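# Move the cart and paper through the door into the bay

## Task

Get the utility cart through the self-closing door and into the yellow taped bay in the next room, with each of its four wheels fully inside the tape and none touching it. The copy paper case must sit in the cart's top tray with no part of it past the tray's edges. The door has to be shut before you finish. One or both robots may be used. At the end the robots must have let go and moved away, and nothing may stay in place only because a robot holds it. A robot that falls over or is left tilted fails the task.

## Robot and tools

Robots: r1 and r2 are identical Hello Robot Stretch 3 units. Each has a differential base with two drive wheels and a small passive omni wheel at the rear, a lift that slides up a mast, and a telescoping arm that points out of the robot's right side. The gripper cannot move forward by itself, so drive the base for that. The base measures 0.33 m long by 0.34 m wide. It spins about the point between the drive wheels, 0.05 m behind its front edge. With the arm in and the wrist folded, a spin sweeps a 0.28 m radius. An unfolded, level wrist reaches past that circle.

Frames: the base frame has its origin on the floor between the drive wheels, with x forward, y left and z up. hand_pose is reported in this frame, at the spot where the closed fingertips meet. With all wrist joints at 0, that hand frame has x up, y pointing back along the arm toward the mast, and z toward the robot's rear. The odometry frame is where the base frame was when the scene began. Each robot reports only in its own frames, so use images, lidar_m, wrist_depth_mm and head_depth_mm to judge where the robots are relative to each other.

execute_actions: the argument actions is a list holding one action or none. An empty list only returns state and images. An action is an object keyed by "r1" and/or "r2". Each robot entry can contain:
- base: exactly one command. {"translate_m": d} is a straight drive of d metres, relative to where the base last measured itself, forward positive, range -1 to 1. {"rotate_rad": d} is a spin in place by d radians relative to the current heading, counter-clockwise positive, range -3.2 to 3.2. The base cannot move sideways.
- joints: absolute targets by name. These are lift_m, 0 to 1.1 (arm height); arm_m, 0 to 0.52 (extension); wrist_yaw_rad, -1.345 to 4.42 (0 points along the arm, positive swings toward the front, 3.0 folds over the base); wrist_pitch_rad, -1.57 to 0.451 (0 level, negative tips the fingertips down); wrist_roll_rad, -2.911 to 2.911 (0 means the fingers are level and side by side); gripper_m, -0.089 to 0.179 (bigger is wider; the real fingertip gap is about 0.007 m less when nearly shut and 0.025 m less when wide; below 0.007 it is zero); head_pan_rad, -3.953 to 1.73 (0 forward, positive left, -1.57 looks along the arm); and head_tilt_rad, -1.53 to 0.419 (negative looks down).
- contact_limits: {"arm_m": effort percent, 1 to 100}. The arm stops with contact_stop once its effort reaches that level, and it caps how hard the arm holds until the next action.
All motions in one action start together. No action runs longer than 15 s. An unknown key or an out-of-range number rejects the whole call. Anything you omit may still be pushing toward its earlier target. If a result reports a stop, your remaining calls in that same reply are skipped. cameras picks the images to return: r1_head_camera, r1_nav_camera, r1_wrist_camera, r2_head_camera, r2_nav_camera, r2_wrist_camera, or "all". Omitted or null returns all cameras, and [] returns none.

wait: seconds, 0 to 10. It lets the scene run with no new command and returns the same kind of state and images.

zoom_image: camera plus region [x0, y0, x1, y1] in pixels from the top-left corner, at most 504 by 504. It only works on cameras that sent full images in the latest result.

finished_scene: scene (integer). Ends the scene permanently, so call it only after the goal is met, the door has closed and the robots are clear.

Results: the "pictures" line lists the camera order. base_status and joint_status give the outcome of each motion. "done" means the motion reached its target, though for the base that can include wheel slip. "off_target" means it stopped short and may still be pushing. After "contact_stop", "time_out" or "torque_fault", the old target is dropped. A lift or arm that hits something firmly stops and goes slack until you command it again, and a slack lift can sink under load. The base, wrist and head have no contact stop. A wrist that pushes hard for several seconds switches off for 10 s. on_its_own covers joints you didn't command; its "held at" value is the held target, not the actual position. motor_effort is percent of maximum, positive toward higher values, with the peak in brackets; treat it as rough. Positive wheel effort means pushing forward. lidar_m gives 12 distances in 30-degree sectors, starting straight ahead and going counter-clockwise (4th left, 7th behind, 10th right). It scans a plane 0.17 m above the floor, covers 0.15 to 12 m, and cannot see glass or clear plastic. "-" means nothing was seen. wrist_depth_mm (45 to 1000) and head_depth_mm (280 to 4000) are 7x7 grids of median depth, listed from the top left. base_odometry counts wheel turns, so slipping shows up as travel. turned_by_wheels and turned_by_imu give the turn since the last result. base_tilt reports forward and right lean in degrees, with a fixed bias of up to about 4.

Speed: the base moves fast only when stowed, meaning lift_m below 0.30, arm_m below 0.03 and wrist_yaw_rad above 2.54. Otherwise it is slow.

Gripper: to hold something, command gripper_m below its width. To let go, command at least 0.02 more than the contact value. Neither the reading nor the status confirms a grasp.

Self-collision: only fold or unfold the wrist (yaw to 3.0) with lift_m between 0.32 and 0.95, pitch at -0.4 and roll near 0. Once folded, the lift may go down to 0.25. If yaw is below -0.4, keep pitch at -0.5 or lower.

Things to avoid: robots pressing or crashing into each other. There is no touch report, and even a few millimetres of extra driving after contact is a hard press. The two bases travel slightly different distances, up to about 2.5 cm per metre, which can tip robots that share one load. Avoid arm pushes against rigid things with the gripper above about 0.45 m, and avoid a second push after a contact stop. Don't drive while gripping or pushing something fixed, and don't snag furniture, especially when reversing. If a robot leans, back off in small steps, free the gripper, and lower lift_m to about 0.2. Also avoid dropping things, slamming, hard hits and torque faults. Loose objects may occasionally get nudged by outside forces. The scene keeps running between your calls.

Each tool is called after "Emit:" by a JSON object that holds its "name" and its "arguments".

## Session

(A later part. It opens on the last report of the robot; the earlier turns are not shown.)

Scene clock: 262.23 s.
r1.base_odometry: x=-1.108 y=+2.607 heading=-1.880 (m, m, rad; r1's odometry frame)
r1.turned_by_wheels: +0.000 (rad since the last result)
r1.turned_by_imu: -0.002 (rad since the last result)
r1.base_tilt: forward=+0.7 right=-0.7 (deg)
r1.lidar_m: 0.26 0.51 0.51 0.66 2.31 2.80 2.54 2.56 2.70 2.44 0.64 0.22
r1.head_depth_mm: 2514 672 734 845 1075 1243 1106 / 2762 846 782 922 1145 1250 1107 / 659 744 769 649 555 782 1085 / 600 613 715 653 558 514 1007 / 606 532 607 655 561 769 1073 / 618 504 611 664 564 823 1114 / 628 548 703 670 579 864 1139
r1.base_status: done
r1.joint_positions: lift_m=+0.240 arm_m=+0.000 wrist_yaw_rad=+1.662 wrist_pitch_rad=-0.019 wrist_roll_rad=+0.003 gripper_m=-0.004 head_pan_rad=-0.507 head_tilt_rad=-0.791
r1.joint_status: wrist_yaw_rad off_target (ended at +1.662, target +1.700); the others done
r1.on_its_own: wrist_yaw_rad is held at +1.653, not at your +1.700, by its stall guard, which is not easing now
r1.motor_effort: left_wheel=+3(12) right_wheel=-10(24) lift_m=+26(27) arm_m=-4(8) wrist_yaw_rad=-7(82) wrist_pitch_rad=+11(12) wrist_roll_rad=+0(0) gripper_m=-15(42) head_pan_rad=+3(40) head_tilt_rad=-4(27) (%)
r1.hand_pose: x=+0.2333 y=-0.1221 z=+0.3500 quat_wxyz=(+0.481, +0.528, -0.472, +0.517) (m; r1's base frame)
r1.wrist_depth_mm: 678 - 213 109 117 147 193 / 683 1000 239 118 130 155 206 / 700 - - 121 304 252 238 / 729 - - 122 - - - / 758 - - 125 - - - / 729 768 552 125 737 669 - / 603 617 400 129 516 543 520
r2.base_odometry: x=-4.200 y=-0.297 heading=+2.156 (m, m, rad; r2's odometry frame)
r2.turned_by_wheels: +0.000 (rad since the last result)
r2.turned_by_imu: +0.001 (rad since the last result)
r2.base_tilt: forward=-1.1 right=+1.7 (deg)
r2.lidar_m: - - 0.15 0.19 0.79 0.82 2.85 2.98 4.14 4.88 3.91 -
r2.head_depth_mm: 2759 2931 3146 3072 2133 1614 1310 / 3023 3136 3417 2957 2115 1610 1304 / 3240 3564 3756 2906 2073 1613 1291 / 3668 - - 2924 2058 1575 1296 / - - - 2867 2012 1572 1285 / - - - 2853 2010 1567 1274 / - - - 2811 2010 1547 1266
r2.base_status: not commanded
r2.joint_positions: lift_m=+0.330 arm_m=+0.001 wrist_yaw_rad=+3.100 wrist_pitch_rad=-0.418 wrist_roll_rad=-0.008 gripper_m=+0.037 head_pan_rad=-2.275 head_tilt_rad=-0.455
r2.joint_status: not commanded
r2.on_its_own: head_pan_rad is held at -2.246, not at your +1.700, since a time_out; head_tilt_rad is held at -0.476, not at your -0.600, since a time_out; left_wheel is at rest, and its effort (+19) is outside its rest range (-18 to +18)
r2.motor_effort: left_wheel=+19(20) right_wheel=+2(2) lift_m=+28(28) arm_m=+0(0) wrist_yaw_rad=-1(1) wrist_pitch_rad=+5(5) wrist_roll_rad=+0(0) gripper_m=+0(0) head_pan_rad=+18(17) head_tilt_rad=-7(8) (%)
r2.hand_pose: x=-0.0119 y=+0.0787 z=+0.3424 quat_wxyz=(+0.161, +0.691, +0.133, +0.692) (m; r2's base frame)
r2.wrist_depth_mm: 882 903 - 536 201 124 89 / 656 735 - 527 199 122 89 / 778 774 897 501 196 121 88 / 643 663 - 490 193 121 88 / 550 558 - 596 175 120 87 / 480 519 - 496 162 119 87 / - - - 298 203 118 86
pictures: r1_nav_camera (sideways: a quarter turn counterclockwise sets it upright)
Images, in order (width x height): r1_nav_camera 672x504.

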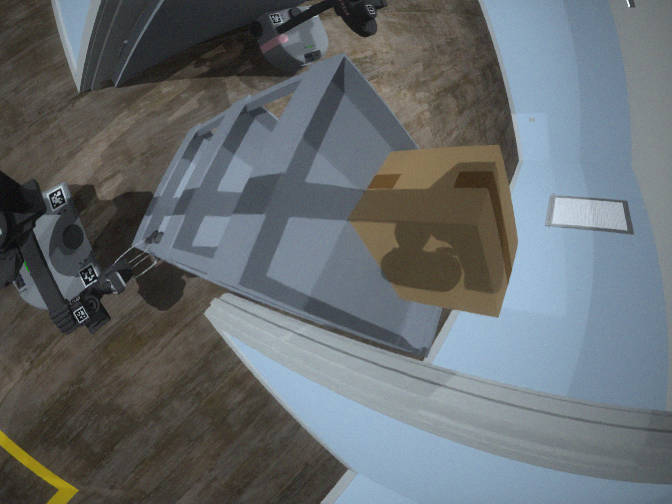

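Working.

Emit:
{"name": "execute_actions", "arguments": {"actions": [{"r1":{"base":{"translate_m":-0.55},"joints":{"head_pan_rad":-1.0,"head_tilt_rad":-1.1}}}], "cameras": ["r1_nav_camera"]}}

Emit:
{"name": "execute_actions", "arguments": {"actions": [{"r1":{"base":{"rotate_rad":0.2}}}], "cameras": []}}

Emit:
{"name": "execute_actions", "arguments": {"actions": [{"r1":{"base":{"translate_m":-0.7}},"r2":{"joints":{"lift_m":0.27}}}], "cameras": ["r1_nav_camera"]}}

Scene clock: 276.07 s.
r1.base_odometry: x=-0.941 y=+3.131 heading=-1.880 (m, m, rad; r1's odometry frame)
r1.turned_by_wheels: +0.000 (rad since the last result)
r1.turned_by_imu: -0.004 (rad since the last result)
r1.base_tilt: forward=+0.7 right=-0.8 (deg)
r1.lidar_m: 0.18 0.19 0.25 1.97 2.23 2.20 2.00 2.02 2.47 2.54 1.40 0.19
r1.head_depth_mm: 1877 1670 1502 1373 1256 1162 1083 / 1892 1674 1504 1380 1267 - - / 1892 1685 1515 1387 1278 - - / 1864 1687 1526 1390 1285 1183 - / 1652 1675 1543 1396 886 1061 1103 / 1352 1518 1533 1407 483 758 993 / 1153 1263 1491 519 489 459 704
r1.base_status: done
r1.joint_positions: lift_m=+0.240 arm_m=+0.000 wrist_yaw_rad=+1.765 wrist_pitch_rad=-0.019 wrist_roll_rad=+0.003 gripper_m=-0.004 head_pan_rad=-0.993 head_tilt_rad=-1.087
r1.joint_status: all done
r1.on_its_own: wrist_yaw_rad is held at +1.766, not at your +1.700, by its stall guard, which is not easing now
r1.motor_effort: left_wheel=+3(7) right_wheel=-8(30) lift_m=+27(27) arm_m=+0(4) wrist_yaw_rad=+1(33) wrist_pitch_rad=+10(11) wrist_roll_rad=+0(0) gripper_m=-14(16) head_pan_rad=-3(31) head_tilt_rad=-6(27) (%)
r1.hand_pose: x=+0.2296 y=-0.0957 z=+0.3501 quat_wxyz=(+0.454, +0.551, -0.444, +0.541) (m; r1's base frame)
r1.wrist_depth_mm: 137 129 120 113 - - 742 / 397 262 200 120 - - 736 / 833 832 931 122 - - 736 / 840 834 - 124 - - 745 / 853 689 814 125 - - 750 / 466 534 611 127 - - 759 / 379 407 412 131 807 824 770
r2.base_odometry: x=-4.200 y=-0.297 heading=+2.156 (m, m, rad; r2's odometry frame)
r2.turned_by_wheels: +0.000 (rad since the last result)
r2.turned_by_imu: +0.002 (rad since the last result)
r2.base_tilt: forward=-1.1 right=+1.6 (deg)
r2.lidar_m: - - 0.15 0.19 1.05 1.32 2.86 2.97 4.13 4.89 3.91 -
r2.head_depth_mm: 2735 2916 3058 3060 2103 1629 1316 / 3032 3219 3472 3005 2067 1598 1312 / 3306 3588 3867 2982 2081 1599 1291 / 3687 3982 - 2847 2042 1585 1290 / - - - 2879 2033 1586 1271 / - - - 2778 2015 1556 1280 / - - - 2832 2007 1550 1281
r2.base_status: not commanded
r2.joint_positions: lift_m=+0.330 arm_m=+0.001 wrist_yaw_rad=+3.100 wrist_pitch_rad=-0.418 wrist_roll_rad=-0.008 gripper_m=+0.037 head_pan_rad=-2.275 head_tilt_rad=-0.455
r2.joint_status: not commanded
r2.on_its_own: head_pan_rad is held at -2.246, not at your +1.700, since a time_out; head_tilt_rad is held at -0.476, not at your -0.600, since a time_out; left_wheel is at rest, and its effort (+19) is outside its rest range (-18 to +18)
r2.motor_effort: left_wheel=+19(20) right_wheel=+2(2) lift_m=+28(28) arm_m=+0(0) wrist_yaw_rad=+0(1) wrist_pitch_rad=+6(5) wrist_roll_rad=+0(0) gripper_m=+0(0) head_pan_rad=+17(17) head_tilt_rad=-7(8) (%)
r2.hand_pose: x=-0.0119 y=+0.0787 z=+0.3424 quat_wxyz=(+0.161, +0.691, +0.133, +0.692) (m; r2's base frame)
r2.wrist_depth_mm: - - 946 550 202 123 89 / 983 - - 531 198 123 89 / 778 817 934 502 195 122 88 / 647 684 - 496 193 120 88 / 550 578 - 595 176 119 87 / 482 510 - 501 162 119 87 / - - - 300 205 118 86
pictures: r1_nav_camera (sideways: a quarter turn counterclockwise sets it upright)
Images, in order (width x height): r1_nav_camera 672x504.

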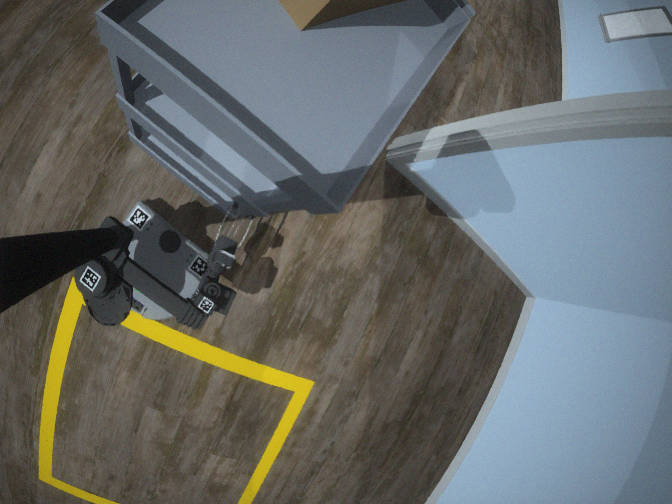

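Scene clock: 277.27 s.
r1.base_odometry: x=-0.941 y=+3.131 heading=-1.680 (m, m, rad; r1's odometry frame)
r1.turned_by_wheels: +0.199 (rad since the last result)
r1.turned_by_imu: +0.193 (rad since the last result)
r1.base_tilt: forward=+0.6 right=-0.7 (deg)
r1.lidar_m: 0.20 0.23 0.36 2.21 2.31 2.06 2.00 2.09 2.61 2.54 1.12 0.21
r1.head_depth_mm: 1866 1660 1505 1372 1259 1164 1080 / 1878 1678 1514 1374 1259 - - / 1749 1677 1518 1388 1276 - - / 1459 1652 1523 1387 1273 1183 - / 1243 1463 1533 1394 802 1145 1102 / 1078 1273 1520 531 501 775 1097 / 1042 1707 1556 527 482 745 987
r1.base_status: done
r1.joint_positions: lift_m=+0.240 arm_m=+0.000 wrist_yaw_rad=+1.736 wrist_pitch_rad=-0.019 wrist_roll_rad=+0.003 gripper_m=-0.004 head_pan_rad=-0.993 head_tilt_rad=-1.087
r1.joint_status: not commanded
r1.on_its_own: wrist_yaw_rad is held at +1.766, not at your +1.700, by its stall guard, which is still easing; right_wheel is at rest, and its effort (+21) is outside its rest range (-18 to +18)
r1.motor_effort: left_wheel=-2(6) right_wheel=+21(36) lift_m=+27(26) arm_m=-4(4) wrist_yaw_rad=+24(50) wrist_pitch_rad=+10(11) wrist_roll_rad=+0(0) gripper_m=-16(18) head_pan_rad=-3(2) head_tilt_rad=-6(6) (%)
r1.hand_pose: x=+0.2309 y=-0.1032 z=+0.3501 quat_wxyz=(+0.462, +0.545, -0.452, +0.534) (m; r1's base frame)
r1.wrist_depth_mm: 170 149 129 114 107 - - / 661 267 201 125 155 - - / 981 885 849 122 343 - - / - 894 887 123 - - - / 967 896 806 124 - - - / 436 519 591 126 - - - / 383 405 414 129 806 839 783
r2.base_odometry: x=-4.200 y=-0.297 heading=+2.156 (m, m, rad; r2's odometry frame)
r2.turned_by_wheels: +0.000 (rad since the last result)
r2.turned_by_imu: +0.000 (rad since the last result)
r2.base_tilt: forward=-1.2 right=+1.8 (deg)
r2.lidar_m: - - 0.15 0.19 1.03 1.33 2.86 2.97 4.13 4.88 3.92 -
r2.head_depth_mm: 2757 2897 3083 2999 2114 1614 1313 / 3049 3206 3496 2932 2098 1607 1294 / 3348 3630 3832 2946 2058 1592 1293 / 3758 3923 - 2896 2041 1592 1289 / - - - 2933 2034 1581 1275 / - - - 2842 2019 1554 1267 / - - - 2815 1968 1553 1262
r2.base_status: not commanded
r2.joint_positions: lift_m=+0.330 arm_m=+0.001 wrist_yaw_rad=+3.100 wrist_pitch_rad=-0.418 wrist_roll_rad=-0.008 gripper_m=+0.037 head_pan_rad=-2.275 head_tilt_rad=-0.455
r2.joint_status: not commanded
r2.on_its_own: head_pan_rad is held at -2.246, not at your +1.700, since a time_out; head_tilt_rad is held at -0.476, not at your -0.600, since a time_out; left_wheel is at rest, and its effort (+19) is outside its rest range (-18 to +18)
r2.motor_effort: left_wheel=+19(19) right_wheel=+1(2) lift_m=+28(28) arm_m=+0(0) wrist_yaw_rad=+0(0) wrist_pitch_rad=+5(5) wrist_roll_rad=+0(0) gripper_m=+0(0) head_pan_rad=+17(17) head_tilt_rad=-8(7) (%)
r2.hand_pose: x=-0.0119 y=+0.0787 z=+0.3424 quat_wxyz=(+0.161, +0.691, +0.133, +0.692) (m; r2's base frame)
r2.wrist_depth_mm: - - 931 539 202 124 90 / 966 - - 532 197 123 89 / 783 797 914 504 194 121 88 / 641 676 - 493 193 120 88 / 543 575 - 609 176 120 87 / 485 507 - 497 162 119 87 / - - - 296 203 118 87
pictures: none
No camera images: the call's "cameras" was empty. Leave "cameras" out to get every camera's image.

Scene clock: 285.43 s.
r1.base_odometry: x=-0.865 y=+3.827 heading=-1.680 (m, m, rad; r1's odometry frame)
r1.turned_by_wheels: +0.000 (rad since the last result)
r1.turned_by_imu: -0.005 (rad since the last result)
r1.base_tilt: forward=+0.7 right=-0.7 (deg)
r1.lidar_m: 0.19 0.20 0.32 2.23 1.81 1.34 1.30 1.36 1.90 2.51 2.09 0.19
r1.head_depth_mm: 1883 1663 1507 1373 1257 1171 1081 / 1890 1674 1515 1377 1267 - - / 1888 1681 1528 1390 1275 - - / 1911 1698 1532 1392 1274 1178 - / 1927 1702 1529 1400 1279 1062 1100 / 1901 1718 1547 1413 493 768 1082 / 1808 1723 1549 1412 488 727 908
r1.base_status: done
r1.joint_positions: lift_m=+0.240 arm_m=+0.000 wrist_yaw_rad=+1.920 wrist_pitch_rad=-0.018 wrist_roll_rad=+0.003 gripper_m=-0.004 head_pan_rad=-0.993 head_tilt_rad=-1.087
r1.joint_status: not commanded
r1.on_its_own: wrist_yaw_rad is held at +1.917, not at your +1.700, by its stall guard, which is not easing now
r1.motor_effort: left_wheel=+1(5) right_wheel=-8(33) lift_m=+27(27) arm_m=+1(4) wrist_yaw_rad=-2(30) wrist_pitch_rad=+10(11) wrist_roll_rad=+0(0) gripper_m=-14(17) head_pan_rad=-3(2) head_tilt_rad=-6(5) (%)
r1.hand_pose: x=+0.2190 y=-0.0575 z=+0.3503 quat_wxyz=(+0.411, +0.584, -0.401, +0.574) (m; r1's base frame)
r1.wrist_depth_mm: 229 176 139 115 118 - - / 347 261 197 123 142 - - / - - - 123 268 - - / - - - 123 - - - / - - 777 125 - - - / 430 504 609 127 677 - - / 379 409 413 130 538 856 921
r2.base_odometry: x=-4.200 y=-0.297 heading=+2.156 (m, m, rad; r2's odometry frame)
r2.turned_by_wheels: +0.000 (rad since the last result)
r2.turned_by_imu: +0.001 (rad since the last result)
r2.base_tilt: forward=-1.1 right=+1.8 (deg)
r2.lidar_m: - - 0.15 0.19 1.37 1.32 2.86 2.97 4.09 4.86 3.90 -
r2.head_depth_mm: 2735 2936 3132 3024 2102 1604 1309 / 3013 3243 3452 2994 2087 1604 1304 / 3338 3558 3771 2916 2079 1618 1301 / 3654 3970 - 2912 2069 1571 1291 / - - - 2875 2035 1582 1283 / - - - 2876 1997 1546 1277 / - - - 2837 2002 1549 1271
r2.base_status: not commanded
r2.joint_positions: lift_m=+0.271 arm_m=+0.001 wrist_yaw_rad=+3.100 wrist_pitch_rad=-0.418 wrist_roll_rad=-0.008 gripper_m=+0.037 head_pan_rad=-2.275 head_tilt_rad=-0.455
r2.joint_status: all done
r2.on_its_own: head_pan_rad is held at -2.246, not at your +1.700, since a time_out; head_tilt_rad is held at -0.476, not at your -0.600, since a time_out; left_wheel is at rest, and its effort (+19) is outside its rest range (-18 to +18)
r2.motor_effort: left_wheel=+19(19) right_wheel=+2(2) lift_m=+9(26) arm_m=+0(0) wrist_yaw_rad=+0(0) wrist_pitch_rad=+5(5) wrist_roll_rad=+0(0) gripper_m=+0(0) head_pan_rad=+16(16) head_tilt_rad=-8(8) (%)
r2.hand_pose: x=-0.0119 y=+0.0787 z=+0.2834 quat_wxyz=(+0.161, +0.691, +0.133, +0.692) (m; r2's base frame)
r2.wrist_depth_mm: - - - 546 201 124 89 / 837 889 - 534 198 122 89 / 682 713 801 510 195 121 88 / 561 590 - 496 193 120 88 / 485 510 - 532 177 119 87 / - - - - 163 119 87 / - - - - 203 118 86
pictures: r1_nav_camera (sideways: a quarter turn counterclockwise sets it upright)
Images, in order (width x height): r1_nav_camera 672x504.

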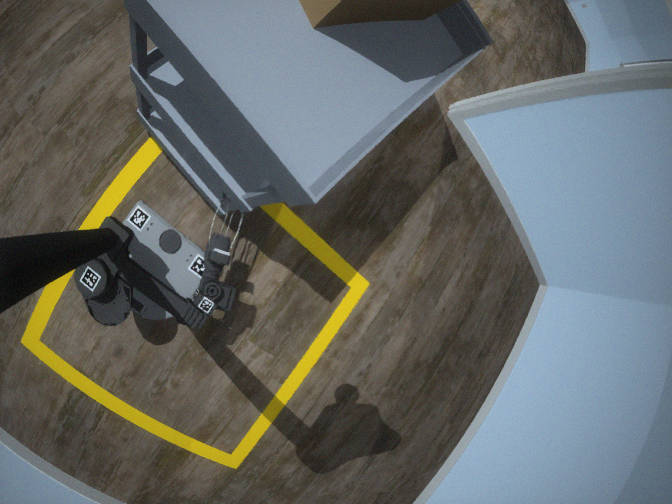

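Emit:
{"name": "execute_actions", "arguments": {"actions": [{"r1":{"base":{"translate_m":-0.62},"joints":{"arm_m":0.25,"wrist_yaw_rad":1.57,"head_pan_rad":-0.4}},"r2":{"base":{"translate_m":-1.0},"joints":{"lift_m":0.31}}}], "cameras": ["r1_nav_camera"]}}

Scene clock: 301.93 s.
r1.base_odometry: x=-0.797 y=+4.443 heading=-1.680 (m, m, rad; r1's odometry frame)
r1.turned_by_wheels: +0.000 (rad since the last result)
r1.turned_by_imu: -0.004 (rad since the last result)
r1.base_tilt: forward=+0.7 right=-0.7 (deg)
r1.lidar_m: - 2.37 2.32 2.25 0.95 0.71 0.68 0.72 1.00 2.50 0.22 0.15
r1.head_depth_mm: 1854 592 566 539 1246 1164 1071 / 1892 620 569 525 1117 1183 - / 675 636 572 521 792 1196 - / 702 639 575 525 494 1146 - / 384 461 562 527 483 1145 1102 / 365 441 556 529 490 1176 1098 / 351 423 529 538 1280 1197 1107
r1.base_status: done
r1.joint_positions: lift_m=+0.240 arm_m=+0.250 wrist_yaw_rad=+1.674 wrist_pitch_rad=-0.017 wrist_roll_rad=+0.004 gripper_m=-0.004 head_pan_rad=-0.406 head_tilt_rad=-1.088
r1.joint_status: wrist_yaw_rad off_target (ended at +1.674, target +1.570); the others done
r1.on_its_own: wrist_yaw_rad is held at +1.687, not at your +1.570, by its stall guard, which is not easing now
r1.motor_effort: left_wheel=+2(17) right_wheel=-8(52) lift_m=+26(27) arm_m=+3(21) wrist_yaw_rad=+10(80) wrist_pitch_rad=+9(10) wrist_roll_rad=+0(0) gripper_m=-16(21) head_pan_rad=+2(34) head_tilt_rad=-5(6) (%)
r1.hand_pose: x=+0.2331 y=-0.3684 z=+0.3506 quat_wxyz=(+0.477, +0.530, -0.470, +0.520) (m; r1's base frame)
r1.wrist_depth_mm: 133 116 110 110 111 - - / 419 256 197 128 - - - / - - - 121 - - - / - - - 123 - - - / 627 712 762 125 - - - / 489 528 600 127 - - - / 384 406 418 130 803 859 929
r2.base_odometry: x=-3.647 y=-1.131 heading=+2.156 (m, m, rad; r2's odometry frame)
r2.turned_by_wheels: +0.000 (rad since the last result)
r2.turned_by_imu: -0.158 (rad since the last result)
r2.base_tilt: forward=-1.1 right=+1.8 (deg)
r2.lidar_m: 2.90 1.27 0.82 0.74 0.76 0.94 1.85 1.86 2.31 4.65 4.90 3.17
r2.head_depth_mm: 1622 1762 1863 2026 2039 1582 1292 / 1766 1904 2044 2184 2036 1583 1294 / 1911 2051 2209 2386 2011 1560 1287 / 2084 2249 2443 2671 2001 1555 1271 / 2295 2513 2768 2783 1987 1543 1259 / 2561 2817 3116 2728 1965 1533 1258 / 2845 3178 3591 2701 1946 1525 1249
r2.base_status: done
r2.joint_positions: lift_m=+0.309 arm_m=+0.001 wrist_yaw_rad=+3.100 wrist_pitch_rad=-0.418 wrist_roll_rad=-0.008 gripper_m=+0.037 head_pan_rad=-2.239 head_tilt_rad=-0.476
r2.joint_status: all done
r2.on_its_own: head_pan_rad is held at -2.246, not at your +1.700, since a time_out; head_tilt_rad is held at -0.476, not at your -0.600, since a time_out
r2.motor_effort: left_wheel=-1(49) right_wheel=+0(16) lift_m=+37(39) arm_m=+0(0) wrist_yaw_rad=-1(1) wrist_pitch_rad=+5(5) wrist_roll_rad=+0(0) gripper_m=+0(0) head_pan_rad=-4(50) head_tilt_rad=+1(17) (%)
r2.hand_pose: x=-0.0120 y=+0.0787 z=+0.3219 quat_wxyz=(+0.161, +0.691, +0.133, +0.692) (m; r2's base frame)
r2.wrist_depth_mm: 662 669 716 749 785 802 862 / 722 746 769 819 881 927 948 / 745 774 843 881 949 - - / 611 653 - 736 781 830 907 / 525 551 - 601 650 674 711 / 471 - - 527 554 565 602 / - - - 459 476 494 518
pictures: r1_nav_camera (sideways: a quarter turn counterclockwise sets it upright)
Images, in order (width x height): r1_nav_camera 672x504.

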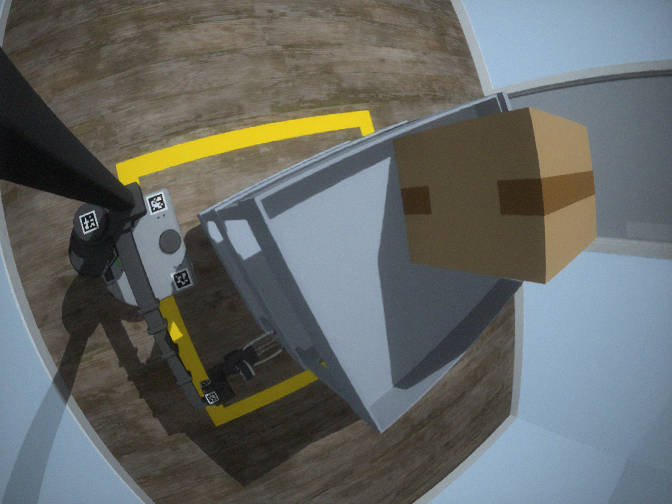

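Looks inside. Release.

Emit:
{"name": "execute_actions", "arguments": {"actions": [{"r1":{"joints":{"gripper_m":0.12}}}], "cameras": []}}

Emit:
{"name": "execute_actions", "arguments": {"actions": [{"r1":{"base":{"translate_m":-0.33}}}], "cameras": ["r1_nav_camera"]}}

Scene clock: 313.07 s.
r1.base_odometry: x=-0.797 y=+4.443 heading=-1.680 (m, m, rad; r1's odometry frame)
r1.turned_by_wheels: +0.000 (rad since the last result)
r1.turned_by_imu: -0.002 (rad since the last result)
r1.base_tilt: forward=+0.7 right=-0.8 (deg)
r1.lidar_m: - 2.36 2.31 2.25 0.95 0.71 0.69 0.72 1.00 2.50 0.22 0.15
r1.head_depth_mm: 1855 586 567 538 1242 1166 1067 / 1887 621 568 526 1127 1177 - / 675 636 572 522 792 1195 - / 704 639 573 524 493 1148 - / 385 463 561 527 484 1154 1099 / 365 442 556 530 485 1178 1103 / 352 423 529 538 1278 1194 1109
r1.base_status: not commanded
r1.joint_positions: lift_m=+0.240 arm_m=+0.250 wrist_yaw_rad=+1.690 wrist_pitch_rad=-0.018 wrist_roll_rad=+0.004 gripper_m=+0.120 head_pan_rad=-0.406 head_tilt_rad=-1.088
r1.joint_status: all done
r1.on_its_own: wrist_yaw_rad is held at +1.687, not at your +1.570, by its stall guard, which is not easing now
r1.motor_effort: left_wheel=+1(5) right_wheel=+1(11) lift_m=+27(27) arm_m=+3(3) wrist_yaw_rad=-3(47) wrist_pitch_rad=+9(10) wrist_roll_rad=+0(1) gripper_m=+0(92) head_pan_rad=+4(4) head_tilt_rad=-5(5) (%)
r1.hand_pose: x=+0.2326 y=-0.3643 z=+0.3504 quat_wxyz=(+0.473, +0.534, -0.465, +0.524) (m; r1's base frame)
r1.wrist_depth_mm: 135 118 111 111 112 - - / 425 259 199 143 120 - - / - - - 325 - - - / - - - 713 - - - / 626 719 766 127 - - - / 479 556 579 129 - - - / 388 394 435 131 758 908 915
r2.base_odometry: x=-3.647 y=-1.131 heading=+2.156 (m, m, rad; r2's odometry frame)
r2.turned_by_wheels: +0.000 (rad since the last result)
r2.turned_by_imu: +0.001 (rad since the last result)
r2.base_tilt: forward=-1.0 right=+1.8 (deg)
r2.lidar_m: 2.91 1.27 0.82 0.74 0.76 0.94 1.85 1.86 2.31 4.67 4.87 3.14
r2.head_depth_mm: 1640 1735 1862 2006 2056 1595 1299 / 1764 1902 2021 2219 2013 1577 1287 / 1920 2060 2221 2416 2021 1560 1276 / 2084 2270 2447 2610 2009 1550 1271 / 2252 2508 2794 2767 1987 1552 1261 / 2557 2777 3073 2726 1953 1537 1257 / 2832 3162 3519 2673 1951 1524 1244
r2.base_status: not commanded
r2.joint_positions: lift_m=+0.309 arm_m=+0.001 wrist_yaw_rad=+3.100 wrist_pitch_rad=-0.418 wrist_roll_rad=-0.008 gripper_m=+0.037 head_pan_rad=-2.239 head_tilt_rad=-0.476
r2.joint_status: not commanded
r2.on_its_own: head_pan_rad is held at -2.246, not at your +1.700, since a time_out; head_tilt_rad is held at -0.476, not at your -0.600, since a time_out
r2.motor_effort: left_wheel=-1(1) right_wheel=-1(0) lift_m=+37(38) arm_m=+0(0) wrist_yaw_rad=-1(0) wrist_pitch_rad=+5(5) wrist_roll_rad=+0(1) gripper_m=+0(0) head_pan_rad=-4(4) head_tilt_rad=+0(0) (%)
r2.hand_pose: x=-0.0120 y=+0.0787 z=+0.3219 quat_wxyz=(+0.161, +0.691, +0.133, +0.692) (m; r2's base frame)
r2.wrist_depth_mm: 647 675 732 742 777 833 873 / 707 743 783 820 841 908 954 / 739 757 859 901 910 - - / 610 633 - 718 769 829 883 / 520 550 - 597 643 676 709 / 466 - - 521 551 562 598 / - - - 465 470 495 514
pictures: none
No camera images: the call's "cameras" was empty. Leave "cameras" out to get every camera's image.

Scene clock: 317.63 s.
r1.base_odometry: x=-0.761 y=+4.771 heading=-1.680 (m, m, rad; r1's odometry frame)
r1.turned_by_wheels: +0.000 (rad since the last result)
r1.turned_by_imu: -0.002 (rad since the last result)
r1.base_tilt: forward=+0.7 right=-0.7 (deg)
r1.lidar_m: 0.45 2.57 2.33 1.28 0.49 0.37 0.36 0.37 0.52 1.53 2.61 0.50
r1.head_depth_mm: 1864 1663 1503 1379 1275 1163 1069 / 683 1647 1516 1385 1270 1177 - / 689 931 985 1343 1272 1193 - / 717 640 968 1257 1276 1188 - / 724 614 968 1205 1285 1192 1097 / 705 644 945 920 1284 1189 1102 / 671 650 598 1408 1291 1197 1109
r1.base_status: done
r1.joint_positions: lift_m=+0.240 arm_m=+0.250 wrist_yaw_rad=+1.690 wrist_pitch_rad=-0.018 wrist_roll_rad=+0.004 gripper_m=+0.120 head_pan_rad=-0.406 head_tilt_rad=-1.088
r1.joint_status: not commanded
r1.on_its_own: wrist_yaw_rad is held at +1.687, not at your +1.570, by its stall guard, which is not easing now
r1.motor_effort: left_wheel=+1(2) right_wheel=+1(5) lift_m=+27(27) arm_m=+3(3) wrist_yaw_rad=-2(2) wrist_pitch_rad=+10(10) wrist_roll_rad=+1(0) gripper_m=+0(0) head_pan_rad=+2(4) head_tilt_rad=-6(6) (%)
r1.hand_pose: x=+0.2326 y=-0.3643 z=+0.3504 quat_wxyz=(+0.474, +0.534, -0.465, +0.524) (m; r1's base frame)
r1.wrist_depth_mm: - 432 - 973 - - - / - 436 433 438 - - - / - - - 579 - - - / - - - - - - - / 947 749 929 970 - - - / 466 461 473 470 - - - / 604 581 625 482 792 895 919
r2.base_odometry: x=-3.647 y=-1.131 heading=+2.156 (m, m, rad; r2's odometry frame)
r2.turned_by_wheels: +0.000 (rad since the last result)
r2.turned_by_imu: +0.001 (rad since the last result)
r2.base_tilt: forward=-1.1 right=+1.7 (deg)
r2.lidar_m: 2.90 1.27 0.82 0.74 0.76 0.94 1.84 1.86 2.31 4.66 4.84 3.15
r2.head_depth_mm: 1648 1748 1867 2005 2040 1597 1291 / 1777 1883 2043 2192 2023 1560 1285 / 1908 2063 2240 2409 2013 1572 1276 / 2075 2251 2455 2614 2007 1564 1284 / 2265 2506 2755 2770 1988 1550 1259 / 2555 2866 3188 2697 1961 1540 1268 / 2822 3184 3488 2685 1960 1521 1252
r2.base_status: not commanded
r2.joint_positions: lift_m=+0.309 arm_m=+0.001 wrist_yaw_rad=+3.100 wrist_pitch_rad=-0.418 wrist_roll_rad=-0.008 gripper_m=+0.037 head_pan_rad=-2.239 head_tilt_rad=-0.476
r2.joint_status: not commanded
r2.on_its_own: head_pan_rad is held at -2.246, not at your +1.700, since a time_out; head_tilt_rad is held at -0.476, not at your -0.600, since a time_out
r2.motor_effort: left_wheel=-1(1) right_wheel=+0(0) lift_m=+37(38) arm_m=+1(0) wrist_yaw_rad=-1(1) wrist_pitch_rad=+5(5) wrist_roll_rad=+0(0) gripper_m=-1(0) head_pan_rad=-4(4) head_tilt_rad=+0(0) (%)
r2.hand_pose: x=-0.0120 y=+0.0787 z=+0.3219 quat_wxyz=(+0.161, +0.691, +0.133, +0.692) (m; r2's base frame)
r2.wrist_depth_mm: 649 678 720 762 774 816 854 / 717 735 786 837 875 905 959 / 726 787 825 858 932 - - / 627 650 - 718 761 820 866 / 522 550 - 598 643 670 725 / 468 - - 532 552 570 594 / - - - 452 468 496 509
pictures: r1_nav_camera (sideways: a quarter turn counterclockwise sets it upright)
Images, in order (width x height): r1_nav_camera 672x504.

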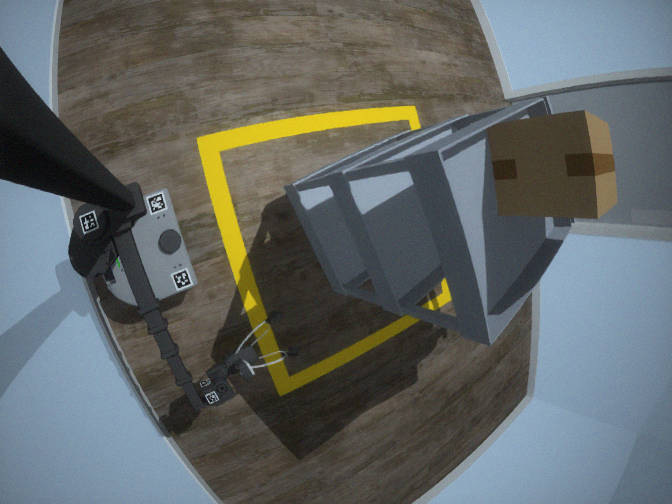

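Check the far wheels.

Emit:
{"name": "execute_actions", "arguments": {"actions": [{"r1":{"joints":{"arm_m":0.5,"wrist_yaw_rad":1.9,"wrist_pitch_rad":-0.3}}}], "cameras": ["r1_wrist_camera"]}}

Scene clock: 324.17 s.
r1.base_odometry: x=-0.761 y=+4.771 heading=-1.680 (m, m, rad; r1's odometry frame)
r1.turned_by_wheels: +0.000 (rad since the last result)
r1.turned_by_imu: -0.002 (rad since the last result)
r1.base_tilt: forward=+0.7 right=-0.7 (deg)
r1.lidar_m: 0.45 2.57 2.33 1.28 0.49 0.37 0.36 0.37 0.52 1.53 2.59 0.50
r1.head_depth_mm: 1859 1663 1491 1368 1263 1166 1068 / 684 1656 1505 1376 1265 1180 - / 689 932 985 1356 1271 1190 - / 719 639 965 1262 1275 1186 - / 723 615 964 1201 1271 1187 1101 / 705 647 950 919 1285 1188 1102 / 673 650 598 1411 1292 1193 1106
r1.base_status: not commanded
r1.joint_positions: lift_m=+0.240 arm_m=+0.500 wrist_yaw_rad=+1.897 wrist_pitch_rad=-0.315 wrist_roll_rad=+0.004 gripper_m=+0.120 head_pan_rad=-0.406 head_tilt_rad=-1.088
r1.joint_status: all done
r1.motor_effort: left_wheel=+1(1) right_wheel=+1(1) lift_m=+27(27) arm_m=+6(4) wrist_yaw_rad=+2(3) wrist_pitch_rad=+8(10) wrist_roll_rad=+0(0) gripper_m=+0(0) head_pan_rad=+3(3) head_tilt_rad=-5(5) (%)
r1.hand_pose: x=+0.2023 y=-0.5689 z=+0.2766 quat_wxyz=(+0.497, +0.633, -0.317, +0.502) (m; r1's base frame)
r1.wrist_depth_mm: - - - 815 - - - / - - - - - - - / - 614 856 - - - - / 798 771 589 905 - - - / 621 656 716 708 787 852 897 / 496 527 552 574 603 644 664 / 420 425 456 469 479 518 537
r2.base_odometry: x=-3.647 y=-1.131 heading=+2.156 (m, m, rad; r2's odometry frame)
r2.turned_by_wheels: +0.000 (rad since the last result)
r2.turned_by_imu: +0.001 (rad since the last result)
r2.base_tilt: forward=-1.1 right=+1.9 (deg)
r2.lidar_m: 2.90 1.27 0.82 0.74 0.76 0.94 1.85 1.86 2.31 4.70 4.84 3.17
r2.head_depth_mm: 1635 1773 1894 2036 2044 1593 1288 / 1771 1909 2023 2209 2051 1575 1284 / 1898 2062 2227 2417 2022 1550 1281 / 2086 2247 2507 2620 1999 1559 1272 / 2275 2516 2773 2739 1988 1549 1264 / 2576 2807 3142 2690 1967 1535 1248 / 2870 3176 3566 2669 1953 1521 1249
r2.base_status: not commanded
r2.joint_positions: lift_m=+0.309 arm_m=+0.001 wrist_yaw_rad=+3.100 wrist_pitch_rad=-0.418 wrist_roll_rad=-0.008 gripper_m=+0.037 head_pan_rad=-2.239 head_tilt_rad=-0.476
r2.joint_status: not commanded
r2.on_its_own: head_pan_rad is held at -2.246, not at your +1.700, since a time_out; head_tilt_rad is held at -0.476, not at your -0.600, since a time_out
r2.motor_effort: left_wheel=-1(1) right_wheel=+0(0) lift_m=+38(38) arm_m=+0(1) wrist_yaw_rad=+0(0) wrist_pitch_rad=+5(5) wrist_roll_rad=+0(0) gripper_m=+0(0) head_pan_rad=-4(4) head_tilt_rad=+0(1) (%)
r2.hand_pose: x=-0.0120 y=+0.0787 z=+0.3219 quat_wxyz=(+0.161, +0.691, +0.133, +0.692) (m; r2's base frame)
r2.wrist_depth_mm: 652 665 720 737 786 830 888 / 711 725 775 819 863 921 955 / 734 770 834 897 908 - - / 624 658 - 730 783 842 885 / 520 553 - 591 661 679 708 / 468 - - 528 543 571 600 / - - - 458 461 491 520
pictures: r1_wrist_camera
Images, in order (width x height): r1_wrist_camera 644x364.

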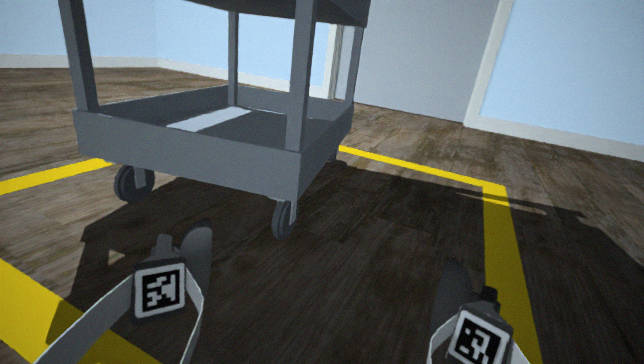

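Emit:
{"name": "finished_scene", "arguments": {"scene": 2}}

The scene is finished: the task was done.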